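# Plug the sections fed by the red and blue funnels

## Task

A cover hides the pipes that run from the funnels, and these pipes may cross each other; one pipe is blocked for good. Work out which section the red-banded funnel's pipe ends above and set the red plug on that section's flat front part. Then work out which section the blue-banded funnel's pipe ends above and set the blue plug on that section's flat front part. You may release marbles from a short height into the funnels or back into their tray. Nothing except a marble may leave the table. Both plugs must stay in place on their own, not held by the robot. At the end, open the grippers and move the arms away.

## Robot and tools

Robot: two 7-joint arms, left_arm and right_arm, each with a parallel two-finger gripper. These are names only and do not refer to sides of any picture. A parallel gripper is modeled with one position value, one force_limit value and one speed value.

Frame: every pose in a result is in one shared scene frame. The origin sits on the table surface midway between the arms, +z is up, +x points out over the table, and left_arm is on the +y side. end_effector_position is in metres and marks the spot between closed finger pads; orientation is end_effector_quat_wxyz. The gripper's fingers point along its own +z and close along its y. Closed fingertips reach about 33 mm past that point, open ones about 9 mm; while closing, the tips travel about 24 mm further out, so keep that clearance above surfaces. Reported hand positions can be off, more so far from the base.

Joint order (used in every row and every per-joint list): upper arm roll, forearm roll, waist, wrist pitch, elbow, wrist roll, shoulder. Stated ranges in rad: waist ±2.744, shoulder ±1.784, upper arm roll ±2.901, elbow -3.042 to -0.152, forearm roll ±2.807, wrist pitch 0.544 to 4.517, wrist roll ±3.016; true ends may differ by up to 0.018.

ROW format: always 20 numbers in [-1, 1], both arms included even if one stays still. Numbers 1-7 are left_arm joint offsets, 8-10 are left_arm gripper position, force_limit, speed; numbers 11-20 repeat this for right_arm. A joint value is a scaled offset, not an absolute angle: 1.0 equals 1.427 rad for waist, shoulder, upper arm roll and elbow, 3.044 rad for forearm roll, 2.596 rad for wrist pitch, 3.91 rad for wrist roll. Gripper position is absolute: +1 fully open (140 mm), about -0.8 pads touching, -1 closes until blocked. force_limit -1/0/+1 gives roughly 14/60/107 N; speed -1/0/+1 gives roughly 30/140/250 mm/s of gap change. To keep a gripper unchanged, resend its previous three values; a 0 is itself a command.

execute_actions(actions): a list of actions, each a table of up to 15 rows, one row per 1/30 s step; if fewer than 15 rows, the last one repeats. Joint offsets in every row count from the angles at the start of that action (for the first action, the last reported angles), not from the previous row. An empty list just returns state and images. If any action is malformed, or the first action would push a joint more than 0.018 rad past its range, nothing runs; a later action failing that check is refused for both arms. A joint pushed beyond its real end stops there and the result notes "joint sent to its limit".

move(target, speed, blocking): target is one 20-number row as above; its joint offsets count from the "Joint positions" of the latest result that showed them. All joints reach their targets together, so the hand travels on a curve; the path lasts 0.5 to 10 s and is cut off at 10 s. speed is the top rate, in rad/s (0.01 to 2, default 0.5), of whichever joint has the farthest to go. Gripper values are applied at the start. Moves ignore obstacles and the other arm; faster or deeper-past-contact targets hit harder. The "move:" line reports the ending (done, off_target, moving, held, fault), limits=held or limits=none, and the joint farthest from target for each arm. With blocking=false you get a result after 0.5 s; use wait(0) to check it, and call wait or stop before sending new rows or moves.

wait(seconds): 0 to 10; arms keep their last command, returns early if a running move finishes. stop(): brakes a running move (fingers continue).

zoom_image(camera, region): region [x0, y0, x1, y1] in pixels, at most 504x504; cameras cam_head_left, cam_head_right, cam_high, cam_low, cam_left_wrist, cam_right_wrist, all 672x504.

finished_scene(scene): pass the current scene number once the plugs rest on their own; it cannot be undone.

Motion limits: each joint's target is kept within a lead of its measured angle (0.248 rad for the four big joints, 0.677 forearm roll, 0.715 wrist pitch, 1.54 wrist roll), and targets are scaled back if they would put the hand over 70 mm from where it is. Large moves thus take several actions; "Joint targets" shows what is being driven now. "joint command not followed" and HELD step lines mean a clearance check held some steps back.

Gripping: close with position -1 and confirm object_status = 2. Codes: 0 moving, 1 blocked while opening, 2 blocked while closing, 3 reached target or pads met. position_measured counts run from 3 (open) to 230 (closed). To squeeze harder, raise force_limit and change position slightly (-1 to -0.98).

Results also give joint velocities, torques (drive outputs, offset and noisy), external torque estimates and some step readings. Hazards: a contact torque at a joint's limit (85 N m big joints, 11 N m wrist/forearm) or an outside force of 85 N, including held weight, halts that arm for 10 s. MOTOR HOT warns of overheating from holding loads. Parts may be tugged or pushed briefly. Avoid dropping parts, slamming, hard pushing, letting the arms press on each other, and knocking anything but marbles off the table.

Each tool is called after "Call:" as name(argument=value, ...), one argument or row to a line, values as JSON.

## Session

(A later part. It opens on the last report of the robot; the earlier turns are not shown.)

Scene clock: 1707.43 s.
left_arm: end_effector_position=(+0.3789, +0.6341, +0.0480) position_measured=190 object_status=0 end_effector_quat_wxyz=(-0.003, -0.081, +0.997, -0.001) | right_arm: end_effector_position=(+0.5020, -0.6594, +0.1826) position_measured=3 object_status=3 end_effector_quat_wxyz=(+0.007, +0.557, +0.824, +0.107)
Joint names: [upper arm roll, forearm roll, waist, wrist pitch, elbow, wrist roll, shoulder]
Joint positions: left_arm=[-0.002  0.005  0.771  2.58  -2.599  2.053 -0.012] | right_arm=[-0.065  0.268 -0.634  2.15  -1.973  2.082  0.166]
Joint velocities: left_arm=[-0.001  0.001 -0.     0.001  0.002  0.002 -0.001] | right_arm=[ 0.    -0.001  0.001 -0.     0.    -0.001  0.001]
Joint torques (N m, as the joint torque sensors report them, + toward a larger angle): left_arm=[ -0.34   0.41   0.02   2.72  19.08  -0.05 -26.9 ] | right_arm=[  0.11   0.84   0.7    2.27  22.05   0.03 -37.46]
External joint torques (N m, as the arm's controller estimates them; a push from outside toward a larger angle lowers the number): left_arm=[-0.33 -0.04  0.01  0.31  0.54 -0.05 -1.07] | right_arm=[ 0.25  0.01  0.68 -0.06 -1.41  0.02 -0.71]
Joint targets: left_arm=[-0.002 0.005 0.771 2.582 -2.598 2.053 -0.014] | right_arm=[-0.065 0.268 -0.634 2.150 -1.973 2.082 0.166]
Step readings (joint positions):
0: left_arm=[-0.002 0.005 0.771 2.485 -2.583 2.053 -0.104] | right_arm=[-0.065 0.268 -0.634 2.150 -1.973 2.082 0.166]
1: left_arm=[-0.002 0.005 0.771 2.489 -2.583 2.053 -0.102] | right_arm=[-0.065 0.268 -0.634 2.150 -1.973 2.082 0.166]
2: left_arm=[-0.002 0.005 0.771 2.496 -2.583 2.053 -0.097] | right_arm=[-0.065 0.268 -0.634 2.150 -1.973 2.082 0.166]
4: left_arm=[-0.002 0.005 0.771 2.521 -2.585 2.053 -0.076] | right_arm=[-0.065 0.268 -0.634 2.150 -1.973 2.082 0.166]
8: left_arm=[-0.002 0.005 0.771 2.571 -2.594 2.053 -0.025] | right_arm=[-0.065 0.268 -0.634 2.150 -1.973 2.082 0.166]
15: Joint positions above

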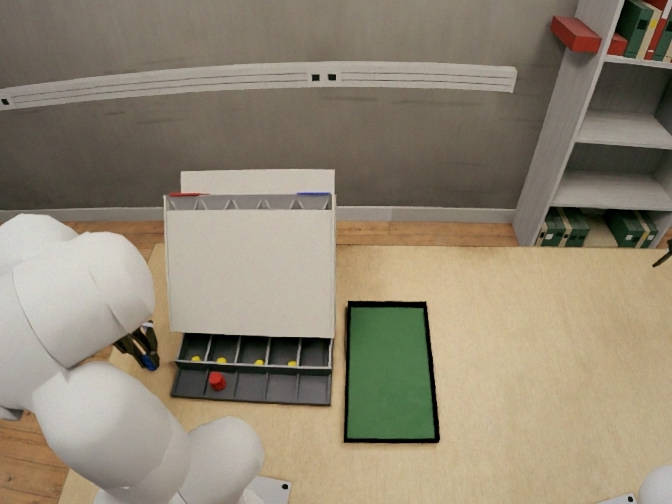

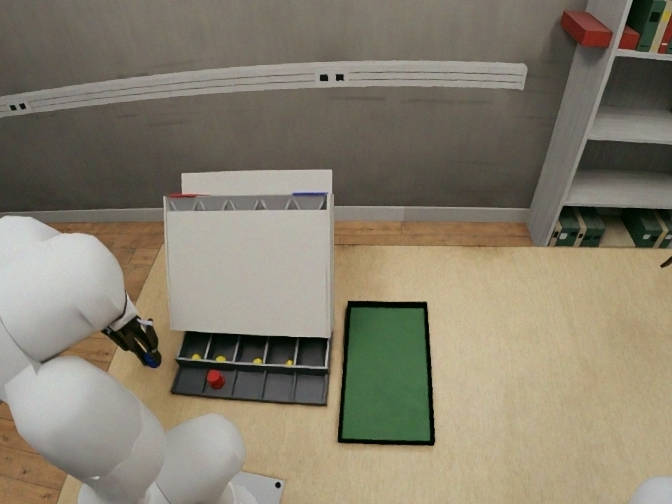

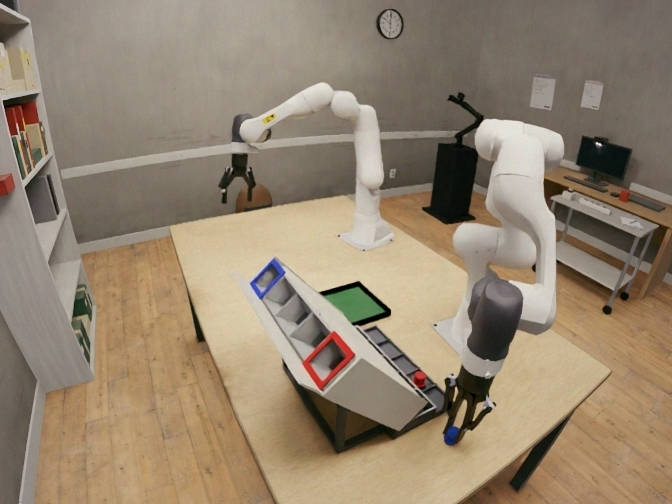

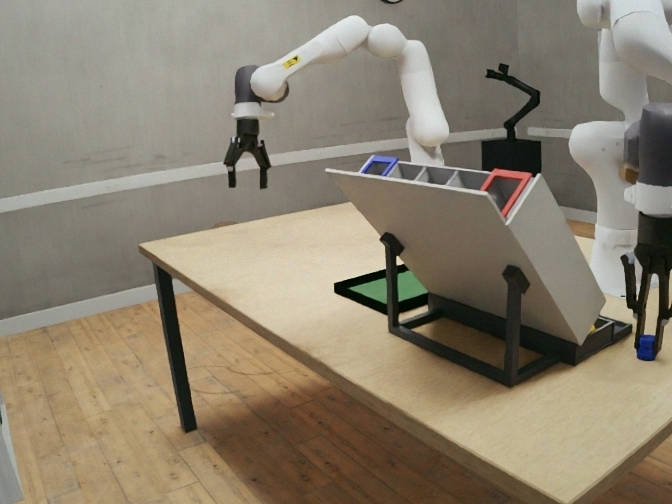

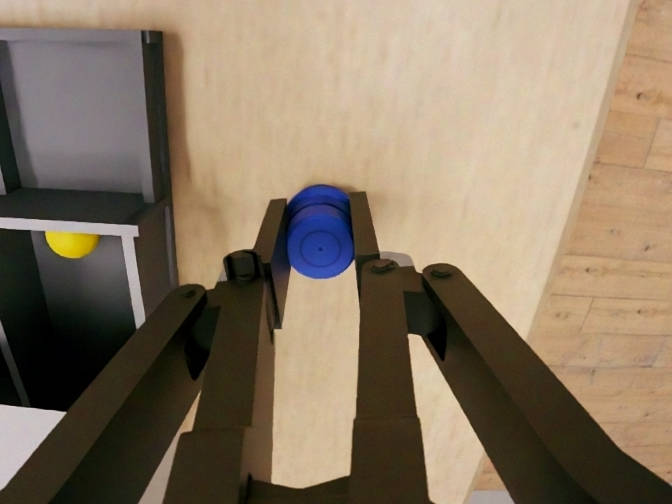

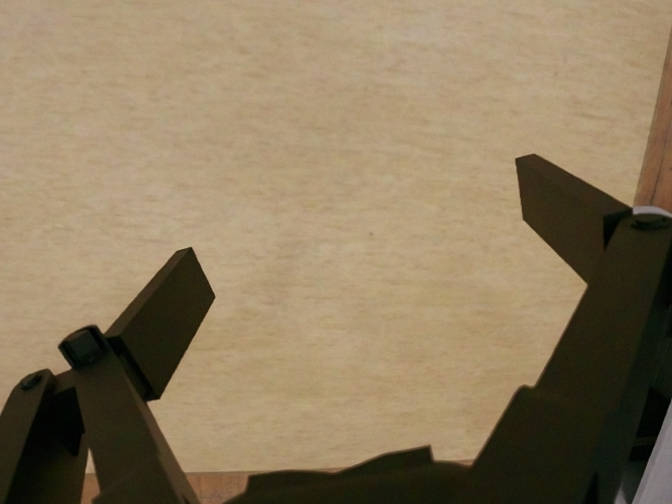

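Call:
execute_actions(
  actions=[
    [[0,0,0,-0.0134,0,0,-0.0242,-1,-0.2,-0.1,0,0,0,0,0,0,0,1,0,0],[0,0,0,-0.0314,0,0,-0.0429,-1,-0.2,-0.1,0,0,0,0,0,0,0,1,0,0],[0,0,0,-0.0406,-0.013,0,-0.065,-1,-0.2,-0.1,0,0,0,0,0,0,0,1,0,0],[0,0,0,-0.0464,-0.0282,0,-0.0894,-1,-0.2,-0.1,0,0,0,0,0,0,0,1,0,0],[0,0,0,-0.052,-0.0459,0,-0.1162,-1,-0.2,-0.1,0,0,0,0,0,0,0,1,0,0],[0,0,0,-0.0573,-0.0657,0,-0.1448,-1,-0.2,-0.1,0,0,0,0,0,0,0,1,0,0],[0,0,0,-0.0624,-0.0869,0,-0.1744,-1,-0.2,-0.1,0,0,0,0,0,0,0,1,0,0],[0,0,0,-0.067,-0.109,0,-0.2055,-1,-0.2,-0.1,0,0,0,0,0,0,0,1,0,0],[0,0,-0.0137,-0.0713,-0.1316,-0.008,-0.2364,-1,-0.2,-0.1,0,0,0,0,0,0,0,1,0,0],[0,0,-0.0291,-0.0751,-0.154,-0.0181,-0.2667,-1,-0.2,-0.1,0,0,0,0,0,0,0,1,0,0],[0,0,-0.0478,-0.0785,-0.1759,-0.0285,-0.2956,-1,-0.2,-0.1,0,0,0,0,0,0,0,1,0,0],[0,0,-0.0696,-0.0813,-0.1965,-0.0392,-0.3226,-1,-0.2,-0.1,0,0,0,0,0,0,0,1,0,0],[0,0,-0.0942,-0.0836,-0.2155,-0.0501,-0.3471,-1,-0.2,-0.1,0,0,0,0,0,0,0,1,0,0],[0,0,-0.1213,-0.0853,-0.2323,-0.0611,-0.3685,-1,-0.2,-0.1,0,0,0,0,0,0,0,1,0,0],[0,0,-0.1505,-0.0863,-0.2464,-0.0722,-0.3862,-1,-0.2,-0.1,0,0,0,0,0,0,0,1,0,0]],
    [[0,0,-0.0872,-0.0155,-0.0499,-0.0613,-0.0628,-1,-0.2,-0.1,0,0,0,0,0,0,0,1,0,0],[0,0,-0.12,-0.0152,-0.0569,-0.0724,-0.0713,-1,-0.2,-0.1,0,0,0,0,0,0,0,1,0,0],[0,0,-0.1541,-0.0141,-0.0596,-0.0833,-0.0743,-1,-0.2,-0.1,0,0,0,0,0,0,0,1,0,0],[0,0,-0.1894,-0.0122,-0.0575,-0.0941,-0.0711,-1,-0.2,-0.1,0,0,0,0,0,0,0,1,0,0],[0,0,-0.2254,-0.0098,-0.0524,-0.1047,-0.0659,-1,-0.2,-0.1,0,0,0,0,0,0,0,1,0,0],[0,0,-0.2619,-0.0083,-0.0492,-0.1148,-0.0634,-1,-0.2,-0.1,0,0,0,0,0,0,0,1,0,0],[0,0,-0.2987,-0.0083,-0.0492,-0.1247,-0.0634,-1,-0.2,-0.1,0,0,0,0,0,0,0,1,0,0],[0,0,-0.3354,-0.0083,-0.0492,-0.1341,-0.0634,-1,-0.2,-0.1,0,0,0,0,0,0,0,1,0,0],[0,0,-0.3718,-0.0083,-0.0492,-0.1429,-0.0634,-1,-0.2,-0.1,0,0,0,0,0,0,0,1,0,0],[0,0,-0.4075,-0.0083,-0.0492,-0.1512,-0.0634,-1,-0.2,-0.1,0,0,0,0,0,0,0,1,0,0],[0,0,-0.4424,-0.0018,-0.0454,-0.1588,-0.0524,-1,-0.2,-0.1,0,0,0,0,0,0,0,1,0,0],[0,0,-0.4761,0.0056,-0.0439,-0.1658,-0.0431,-1,-0.2,-0.1,0,0,0,0,0,0,0,1,0,0],[0,0,-0.5082,0.0133,-0.0422,-0.1719,-0.0322,-1,-0.2,-0.1,0,0,0,0,0,0,0,1,0,0],[0,0,-0.5387,0.0213,-0.0403,-0.1773,-0.0199,-1,-0.2,-0.1,0,0,0,0,0,0,0,1,0,0],[0,0,-0.5671,0.0295,-0.0382,-0.1816,-0.0066,-1,-0.2,-0.1,0,0,0,0,0,0,0,1,0,0]],
    [[0,0,-0.0956,0.0314,0.0075,-0.069,0.0396,-1,-0.2,-0.1,0,0,0,0,0,0,0,1,0,0],[0,0,-0.1191,0.0394,0.0097,-0.0714,0.054,-1,-0.2,-0.1,0,0,0,0,0,0,0,1,0,0],[0,0,-0.1398,0.047,0.012,-0.0727,0.0685,-1,-0.2,-0.1,0,0,0,0,0,0,0,1,0,0],[0,0,-0.1572,0.0542,0.0142,-0.0728,0.0828,-1,-0.2,-0.1,0,0,0,0,0,0,0,1,0,0],[0,0,-0.1712,0.0608,0.0163,-0.0717,0.0965,-1,-0.2,-0.1,0,0,0,0,0,0,0,1,0,0],[0,0,-0.1815,0.0666,0.0184,-0.0692,0.1095,-1,-0.2,-0.1,0,0,0,0,0,0,0,1,0,0],[0,0,-0.1878,0.0716,0.0202,-0.0654,0.1212,-1,-0.2,-0.1,0,0,0,0,0,0,0,1,0,0],[0,0,-0.1898,0.0756,0.0218,-0.0602,0.1316,-1,-0.2,-0.1,0,0,0,0,0,0,0,1,0,0],[0,0,-0.1872,0.0784,0.0232,-0.0534,0.1402,-1,-0.2,-0.1,0,0,0,0,0,0,0,1,0,0],[0,0,-0.1824,0.0799,0.0242,-0.046,0.1467,-1,-0.2,-0.1,0,0,0,0,0,0,0,1,0,0],[0,0,-0.18,0.0799,0.0248,-0.042,0.1508,-1,-0.2,-0.1,0,0,0,0,0,0,0,1,0,0],[0,0,-0.18,0.0784,0.0251,-0.042,0.1523,-1,-0.2,-0.1,0,0,0,0,0,0,0,1,0,0],[0,0,-0.18,0.0751,0.0248,-0.042,0.1508,-1,-0.2,-0.1,0,0,0,0,0,0,0,1,0,0],[0,0,-0.18,0.0706,0.0243,-0.042,0.148,-1,-0.2,-0.1,0,0,0,0,0,0,0,1,0,0],[0,0,-0.18,0.0682,0.0238,-0.042,0.1466,-1,-0.2,-0.1,0,0,0,0,0,0,0,1,0,0]],
  ],
)

Scene clock: 1748.87 s.
left_arm: end_effector_position=(+0.3314, +0.2237, +0.0562) position_measured=190 object_status=2 end_effector_quat_wxyz=(-0.000, +0.117, +0.993, +0.002) | right_arm: end_effector_position=(+0.5020, -0.6594, +0.1826) position_measured=3 object_status=3 end_effector_quat_wxyz=(+0.007, +0.557, +0.824, +0.107)
Joint names: [upper arm roll, forearm roll, waist, wrist pitch, elbow, wrist roll, shoulder]
Joint positions: left_arm=[-0.001  0.004 -0.332  2.588 -2.922  1.348 -0.332] | right_arm=[-0.065  0.268 -0.634  2.15  -1.973  2.082  0.166]
Joint velocities: left_arm=[ 0.004 -0.     0.001  0.002  0.003 -0.001 -0.001] | right_arm=[-0.    -0.     0.     0.     0.     0.     0.001]
Joint torques (N m, as the joint torque sensors report them, + toward a larger angle): left_arm=[  0.58   0.29   0.27   2.72  20.32  -0.13 -15.09] | right_arm=[ -0.2    0.83   0.57   2.27  22.13   0.02 -37.34]
External joint torques (N m, as the arm's controller estimates them; a push from outside toward a larger angle lowers the number): left_arm=[ 0.9  -0.12  0.28  0.24  1.44 -0.13  0.41] | right_arm=[-0.11  0.    0.49 -0.07 -1.42  0.01 -0.44]
External joint torques at the end of the 1st action: left_arm=[ 0.71 -0.19 -0.54 -0.48 -1.93 -0.4  -3.69] | right_arm=[-0.12  0.    0.54 -0.03 -1.71  0.06 -0.3 ]
External joint torques at the end of the 2nd action: left_arm=[-0.9   0.03 -2.02  0.52  1.93 -0.46  0.83] | right_arm=[-0.05  0.01  0.81 -0.08 -1.65  0.02 -0.49]
Joint targets: left_arm=[0.000 0.004 -0.333 2.591 -2.918 1.346 -0.332] | right_arm=[-0.065 0.268 -0.634 2.150 -1.973 2.082 0.166]
Step readings (joint positions; steps 1 to 15: 1st action; 16 to 30: 2nd action; 31 to 45: 3rd action):
0: left_arm=[-0.002 0.005 0.771 2.580 -2.599 2.053 -0.012] | right_arm=[-0.065 0.268 -0.634 2.150 -1.973 2.082 0.166]
1: left_arm=[-0.002 0.005 0.771 2.574 -2.600 2.053 -0.016] | right_arm=[-0.065 0.268 -0.634 2.150 -1.973 2.082 0.166]
2: left_arm=[-0.002 0.005 0.771 2.561 -2.601 2.053 -0.028] | right_arm=[-0.065 0.268 -0.634 2.150 -1.973 2.082 0.166]
4: left_arm=[-0.002 0.005 0.771 2.532 -2.614 2.053 -0.073] | right_arm=[-0.065 0.268 -0.634 2.150 -1.973 2.082 0.166]
8: left_arm=[-0.002 0.005 0.771 2.475 -2.692 2.053 -0.216] | right_arm=[-0.065 0.268 -0.634 2.150 -1.973 2.082 0.166]
15: left_arm=[0.001 0.005 0.635 2.396 -2.893 1.965 -0.495] | right_arm=[-0.065 0.268 -0.634 2.150 -1.973 2.082 0.166]
16: left_arm=[0.001 0.005 0.597 2.389 -2.915 1.941 -0.524] | right_arm=[-0.065 0.268 -0.634 2.150 -1.973 2.082 0.166]
17: left_arm=[0.001 0.005 0.556 2.383 -2.934 1.915 -0.549] | right_arm=[-0.065 0.268 -0.634 2.150 -1.973 2.082 0.166]
19: left_arm=[0.001 0.005 0.468 2.376 -2.957 1.858 -0.578] | right_arm=[-0.065 0.268 -0.634 2.150 -1.973 2.082 0.166]
23: left_arm=[0.001 0.004 0.270 2.375 -2.962 1.731 -0.584] | right_arm=[-0.065 0.268 -0.634 2.150 -1.973 2.082 0.166]
30: left_arm=[0.000 0.004 -0.076 2.414 -2.952 1.510 -0.542] | right_arm=[-0.065 0.268 -0.634 2.150 -1.973 2.082 0.166]
31: left_arm=[0.000 0.004 -0.119 2.427 -2.950 1.483 -0.525] | right_arm=[-0.065 0.268 -0.634 2.150 -1.973 2.082 0.166]
32: left_arm=[0.000 0.004 -0.160 2.443 -2.946 1.457 -0.507] | right_arm=[-0.065 0.268 -0.634 2.150 -1.973 2.082 0.166]
34: left_arm=[-0.001 0.004 -0.230 2.475 -2.940 1.412 -0.469] | right_arm=[-0.065 0.268 -0.634 2.150 -1.973 2.082 0.166]
38: left_arm=[-0.002 0.004 -0.319 2.539 -2.929 1.356 -0.393] | right_arm=[-0.065 0.268 -0.634 2.150 -1.973 2.082 0.166]
45: Joint positions above

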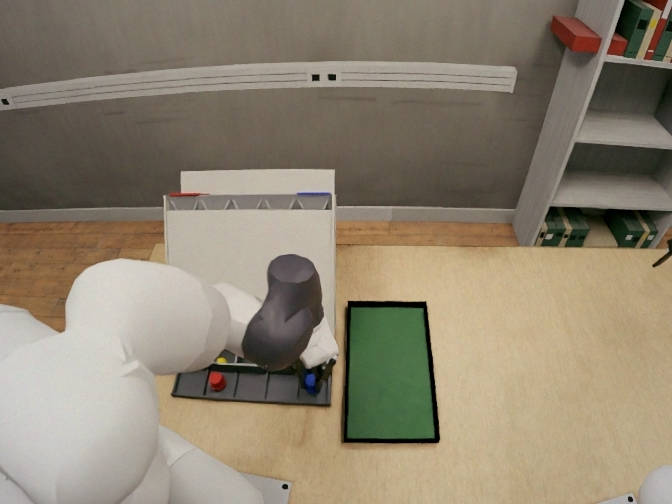

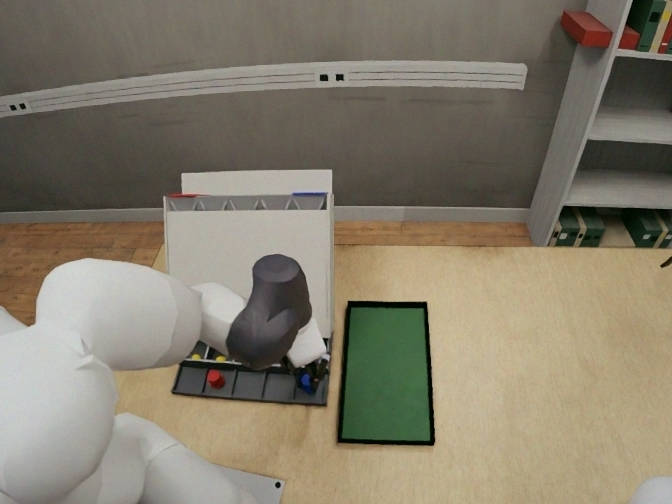

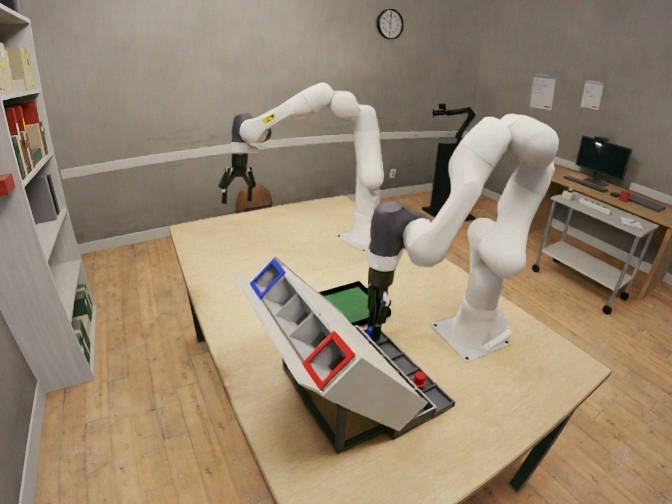

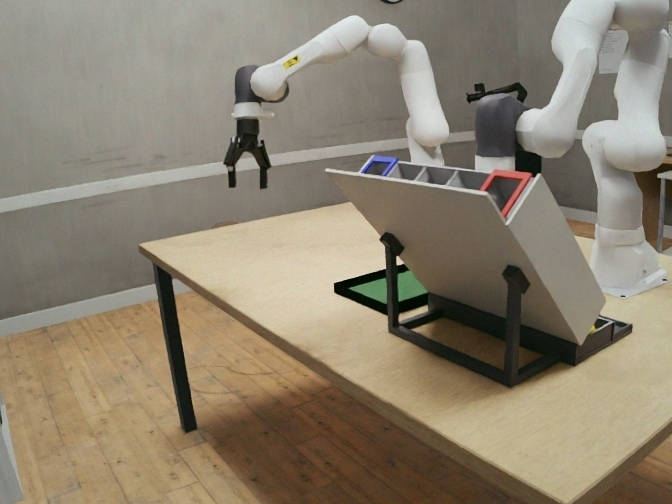

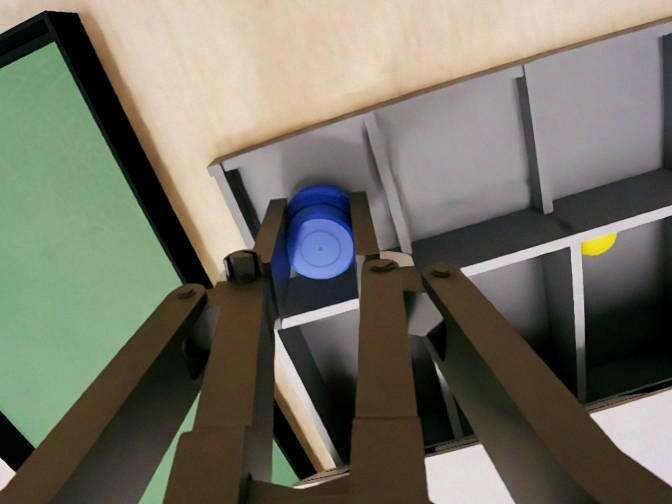

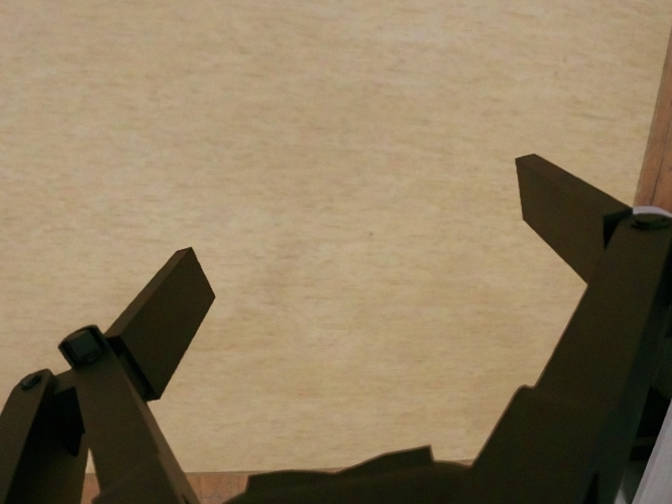

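Call:
execute_actions(
  actions=[],
)

Scene clock: 1750.77 s.
left_arm: end_effector_position=(+0.3321, +0.2235, +0.0566) position_measured=190 object_status=2 end_effector_quat_wxyz=(+0.000, +0.117, +0.993, +0.001) | right_arm: end_effector_position=(+0.5020, -0.6594, +0.1826) position_measured=3 object_status=3 end_effector_quat_wxyz=(+0.007, +0.557, +0.824, +0.107)
Joint names: [upper arm roll, forearm roll, waist, wrist pitch, elbow, wrist roll, shoulder]
Joint positions: left_arm=[-0.001  0.004 -0.332  2.588 -2.921  1.348 -0.332] | right_arm=[-0.065  0.268 -0.634  2.15  -1.973  2.082  0.166]
Joint velocities: left_arm=[ 0.001 -0.001  0.     0.    -0.002  0.    -0.001] | right_arm=[ 0.001 -0.    -0.001 -0.001 -0.001  0.001 -0.   ]
Joint torques (N m, as the joint torque sensors report them, + toward a larger angle): left_arm=[ -0.07   0.39   0.02   2.68  20.06  -0.1  -14.71] | right_arm=[  0.09   0.83   0.38   2.31  22.34   0.   -37.32]
External joint torques (N m, as the arm's controller estimates them; a push from outside toward a larger angle lowers the number): left_arm=[ 0.24 -0.04  0.04  0.26  1.57 -0.1  -0.06] | right_arm=[ 0.27  0.    0.4  -0.03 -1.17 -0.01 -0.43]
Joint targets: left_arm=[0.000 0.004 -0.333 2.591 -2.918 1.346 -0.332] | right_arm=[-0.065 0.268 -0.634 2.150 -1.973 2.082 0.166]

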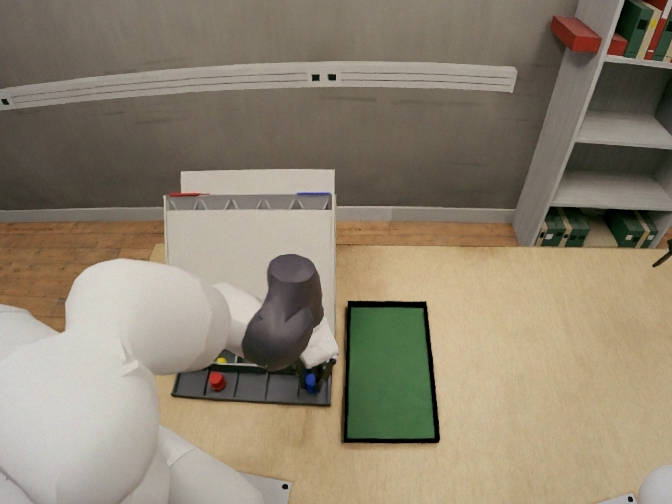

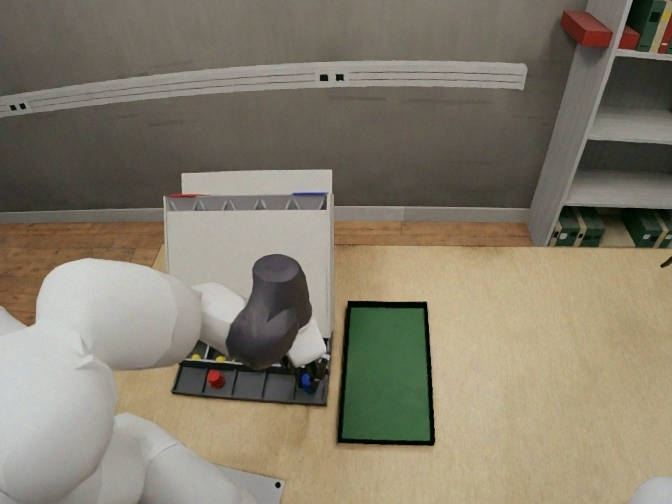

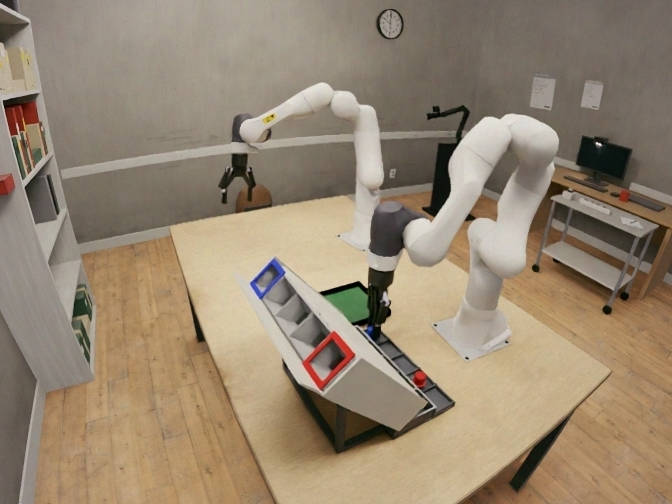

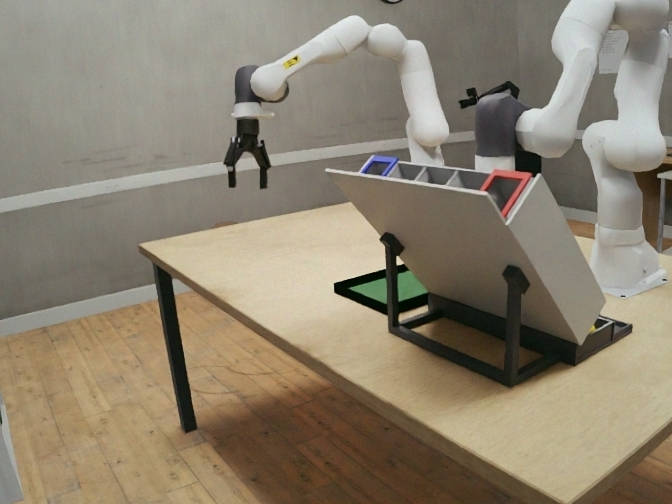

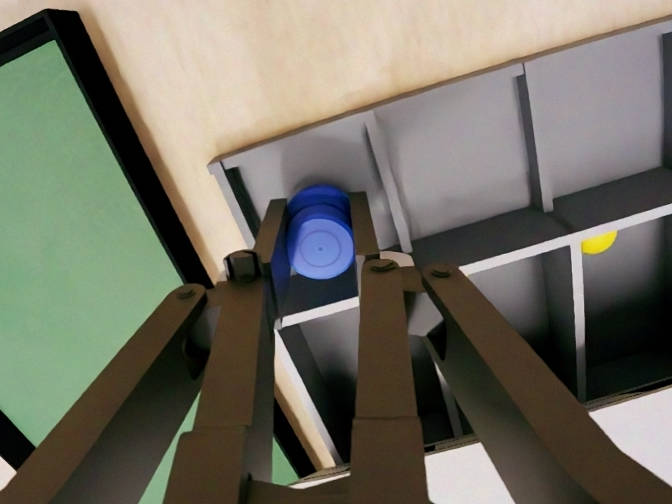

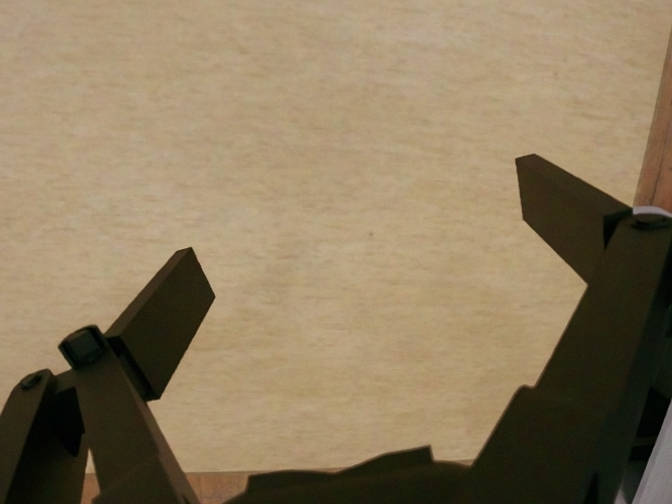

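Call:
execute_actions(
  actions=[
    [[0,0,0,0,0,0,0.008,-1,-0.2,-0.1,0,0,0,0,0,0,0,1,0,0],[0,0,0,0,0,0,0.011,-1,-0.2,-0.1,0,0,0,0,0,0,0,1,0,0],[0,0,0,0,0,0,0.011,-1,-0.2,-0.1,0,0,0,0,0,0,0,1,0,0],[0,0,0,0,0,0,0.0095,-1,-0.2,-0.1,0,0,0,0,0,0,0,1,0,0],[0,0,0,0,0,0,0.008,-0.1,-0.2,0.3,0,0,0,0,0,0,0,1,0,0],[0,0,0,0,0,0,0.007,-0.1,-0.2,0.3,0,0,0,0,0,0,0,1,0,0],[0,0,0,0,0,0,0.006,-0.1,-0.2,0.3,0,0,0,0,0,0,0,1,0,0],[0,0,0,-0.0079,0,0,-0.0049,-0.1,-0.2,0.3,0,0,0,0,0,0,0,1,0,0],[0,0,0,-0.018,0,0,-0.0158,-0.1,-0.2,0.3,0,0,0,0,0,0,0,1,0,0],[0,0,0,-0.0287,0,0,-0.0285,-0.1,-0.2,0.3,0,0,0,0,0,0,0,1,0,0],[0,0,0,-0.0398,0,0,-0.0429,-0.1,-0.2,0.3,0,0,0,0,0,0,0,1,0,0],[0,0,0,-0.0512,0,0,-0.0585,-0.1,-0.2,0.3,0,0,0,0,0,0,0,1,0,0],[0,0,0,-0.0627,0,0,-0.0751,-0.1,-0.2,0.3,0,0,0,0,0,0,0,1,0,0],[0,0,0,-0.074,0,0,-0.0923,-0.1,-0.2,0.3,0,0,0,0,0,0,0,1,0,0],[0,0,0,-0.085,0,0,-0.1098,-0.1,-0.2,0.3,0,0,0,0,0,0,0,1,0,0]],
    [[0,0,-0.0125,-0.0521,0,0,-0.0546,-0.1,-0.2,0.3,0,0,0,0,0,0,0,1,0,0],[0,0,-0.0255,-0.062,0,0,-0.0716,-0.1,-0.2,0.3,0,0,0,0,0,0,0,1,0,0],[0,0,-0.0403,-0.071,0,0,-0.0878,-0.1,-0.2,0.3,0,0,0,0,0,0,0,1,0,0],[0,0,-0.0562,-0.0789,0,0,-0.103,-0.1,-0.2,0.3,0,0,0,0,0,0,0,1,0,0],[0,0,-0.0726,-0.0857,0,0,-0.1168,-0.1,-0.2,0.3,0,0,0,0,0,0,0,1,0,0],[0,0,-0.0889,-0.091,0,0,-0.1288,-0.1,-0.2,0.3,0,0,0,0,0,0,0,1,0,0],[0,0,-0.1044,-0.0947,0,0,-0.1387,-0.1,-0.2,0.3,0,0,0,0,0,0,0,1,0,0],[0,0,-0.1186,-0.0966,0,0,-0.1462,-0.1,-0.2,0.3,0,0,0,0,0,0,0,1,0,0],[0,0,-0.1308,-0.0965,0,0,-0.151,-0.1,-0.2,0.3,0,0,0,0,0,0,0,1,0,0],[0,0,-0.1404,-0.0943,0,0,-0.1527,-0.1,-0.2,0.3,0,0,0,0,0,0,0,1,0,0],[0,0,-0.1469,-0.0898,0,0,-0.1509,-0.1,-0.2,0.3,0,0,0,0,0,0,0,1,0,0],[0,0,-0.1495,-0.0836,0,0,-0.1475,-0.1,-0.2,0.3,0,0,0,0,0,0,0,1,0,0],[0,0,-0.1478,-0.0802,0,0,-0.1458,-0.1,-0.2,0.3,0,0,0,0,0,0,0,1,0,0],[0,0,-0.143,-0.0802,0,0,-0.1458,-0.1,-0.2,0.3,0,0,0,0,0,0,0,1,0,0],[0,0,-0.1405,-0.0802,0,0,-0.1458,-0.1,-0.2,0.3,0,0,0,0,0,0,0,1,0,0]],
  ],
)

Scene clock: 1799.33 s.
left_arm: end_effector_position=(+0.2755, +0.1835, +0.1295) position_measured=141 object_status=3 end_effector_quat_wxyz=(-0.003, +0.215, +0.977, +0.004) | right_arm: end_effector_position=(+0.5020, -0.6594, +0.1826) position_measured=3 object_status=3 end_effector_quat_wxyz=(+0.007, +0.557, +0.824, +0.107)
Joint names: [upper arm roll, forearm roll, waist, wrist pitch, elbow, wrist roll, shoulder]
Joint positions: left_arm=[-0.002  0.004 -0.532  2.269 -2.921  1.348 -0.644] | right_arm=[-0.065  0.268 -0.634  2.15  -1.973  2.082  0.166]
Joint velocities: left_arm=[-0.001 -0.001  0.001 -0.003 -0.    -0.002  0.   ] | right_arm=[-0.001  0.002  0.001  0.002  0.001  0.002  0.   ]
Joint torques (N m, as the joint torque sensors report them, + toward a larger angle): left_arm=[-0.44  0.56 -0.17  2.05 22.24 -0.02 -8.17] | right_arm=[ -0.36   0.81   0.72   2.31  22.28   0.06 -37.68]
External joint torques (N m, as the arm's controller estimates them; a push from outside toward a larger angle lowers the number): left_arm=[-0.42 -0.05 -0.74 -0.36 -0.06 -0.02 -0.32] | right_arm=[-0.34 -0.03  0.55 -0.04 -1.35  0.04 -0.68]
External joint torques at the end of the 1st action: left_arm=[-0.64  0.01  0.84 -0.48  0.64 -0.03 -1.11] | right_arm=[ 0.41  0.07  0.9  -0.02 -1.7   0.1  -0.76]
Joint targets: left_arm=[-0.001 0.004 -0.532 2.266 -2.922 1.348 -0.643] | right_arm=[-0.065 0.268 -0.634 2.150 -1.973 2.082 0.166]
Step readings (joint positions; steps 1 to 15: 1st action; 16 to 30: 2nd action):
0: left_arm=[-0.001 0.004 -0.332 2.589 -2.921 1.348 -0.332] | right_arm=[-0.065 0.268 -0.634 2.150 -1.973 2.082 0.166]
1: left_arm=[-0.001 0.004 -0.332 2.589 -2.921 1.348 -0.331] | right_arm=[-0.065 0.268 -0.634 2.150 -1.973 2.082 0.166]
2: left_arm=[-0.001 0.004 -0.332 2.589 -2.921 1.348 -0.328] | right_arm=[-0.065 0.268 -0.634 2.150 -1.973 2.082 0.166]
4: left_arm=[-0.001 0.004 -0.332 2.589 -2.921 1.348 -0.323] | right_arm=[-0.065 0.268 -0.634 2.150 -1.973 2.082 0.166]
8: left_arm=[-0.001 0.004 -0.332 2.585 -2.921 1.348 -0.324] | right_arm=[-0.065 0.268 -0.634 2.150 -1.973 2.082 0.166]
15: left_arm=[-0.001 0.004 -0.332 2.475 -2.922 1.348 -0.435] | right_arm=[-0.065 0.268 -0.634 2.150 -1.973 2.082 0.166]
16: left_arm=[0.000 0.004 -0.335 2.451 -2.922 1.348 -0.459] | right_arm=[-0.065 0.268 -0.634 2.150 -1.973 2.082 0.166]
17: left_arm=[0.001 0.004 -0.343 2.427 -2.921 1.348 -0.483] | right_arm=[-0.065 0.268 -0.634 2.150 -1.973 2.082 0.166]
19: left_arm=[0.001 0.004 -0.372 2.380 -2.921 1.348 -0.531] | right_arm=[-0.065 0.268 -0.634 2.150 -1.973 2.082 0.166]
23: left_arm=[0.000 0.004 -0.453 2.302 -2.921 1.348 -0.610] | right_arm=[-0.065 0.268 -0.634 2.150 -1.973 2.082 0.166]
30: Joint positions above

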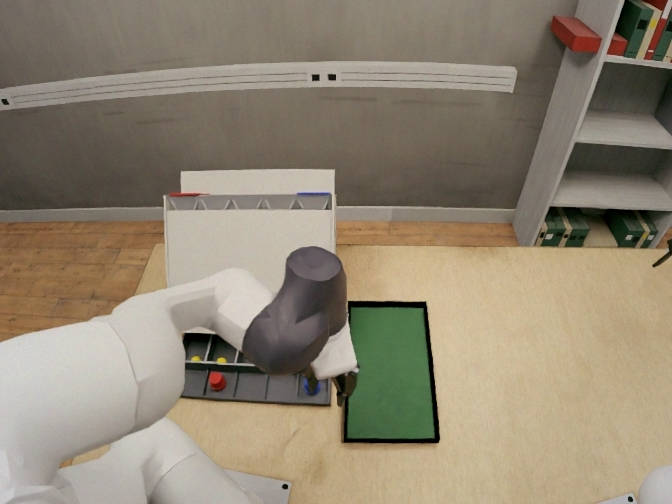

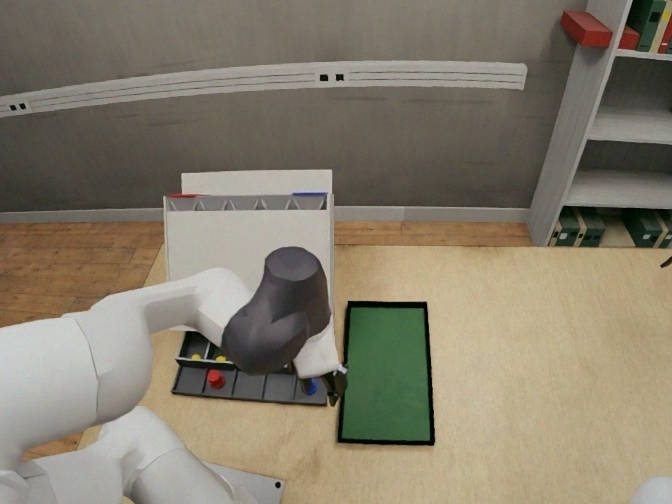

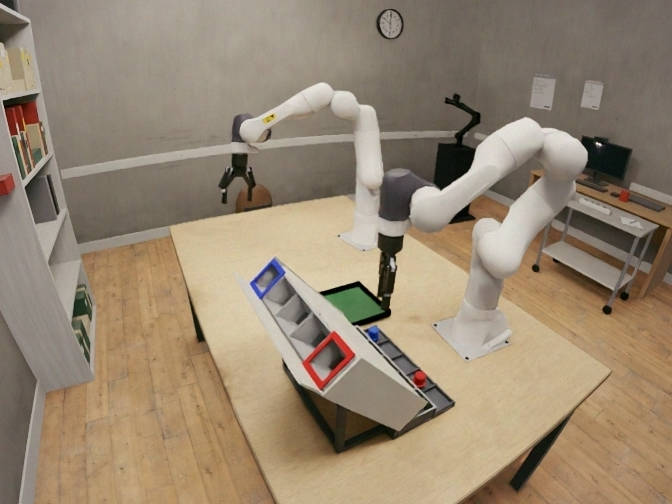

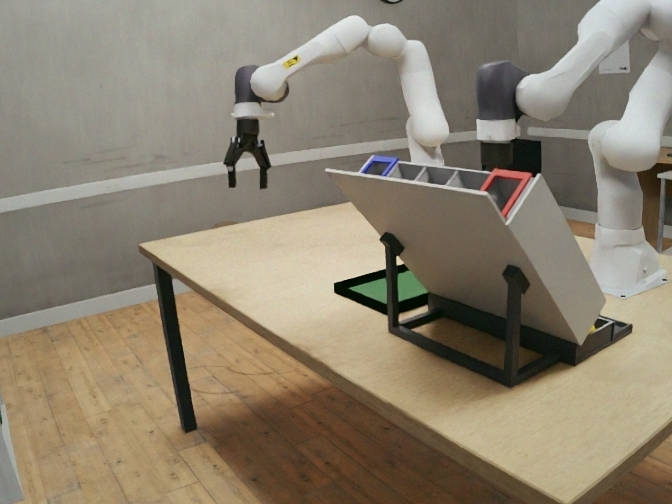

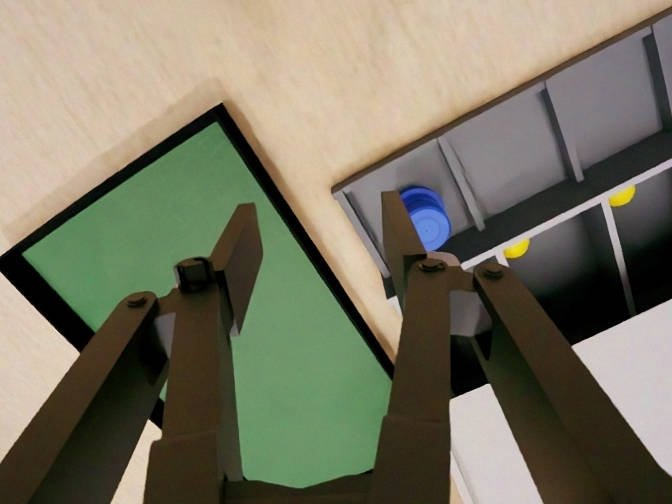

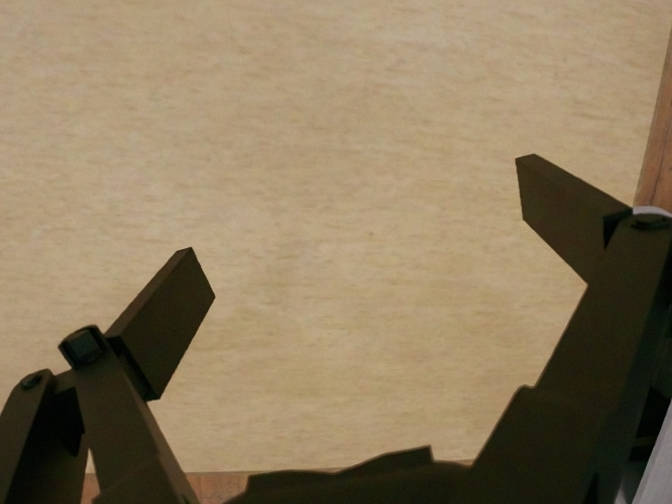

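Both plugs stand upright: blue in S1 and red in S4. The arm is clear.

Call:
finished_scene(
  scene=2,
)

The scene is finished: the task was done.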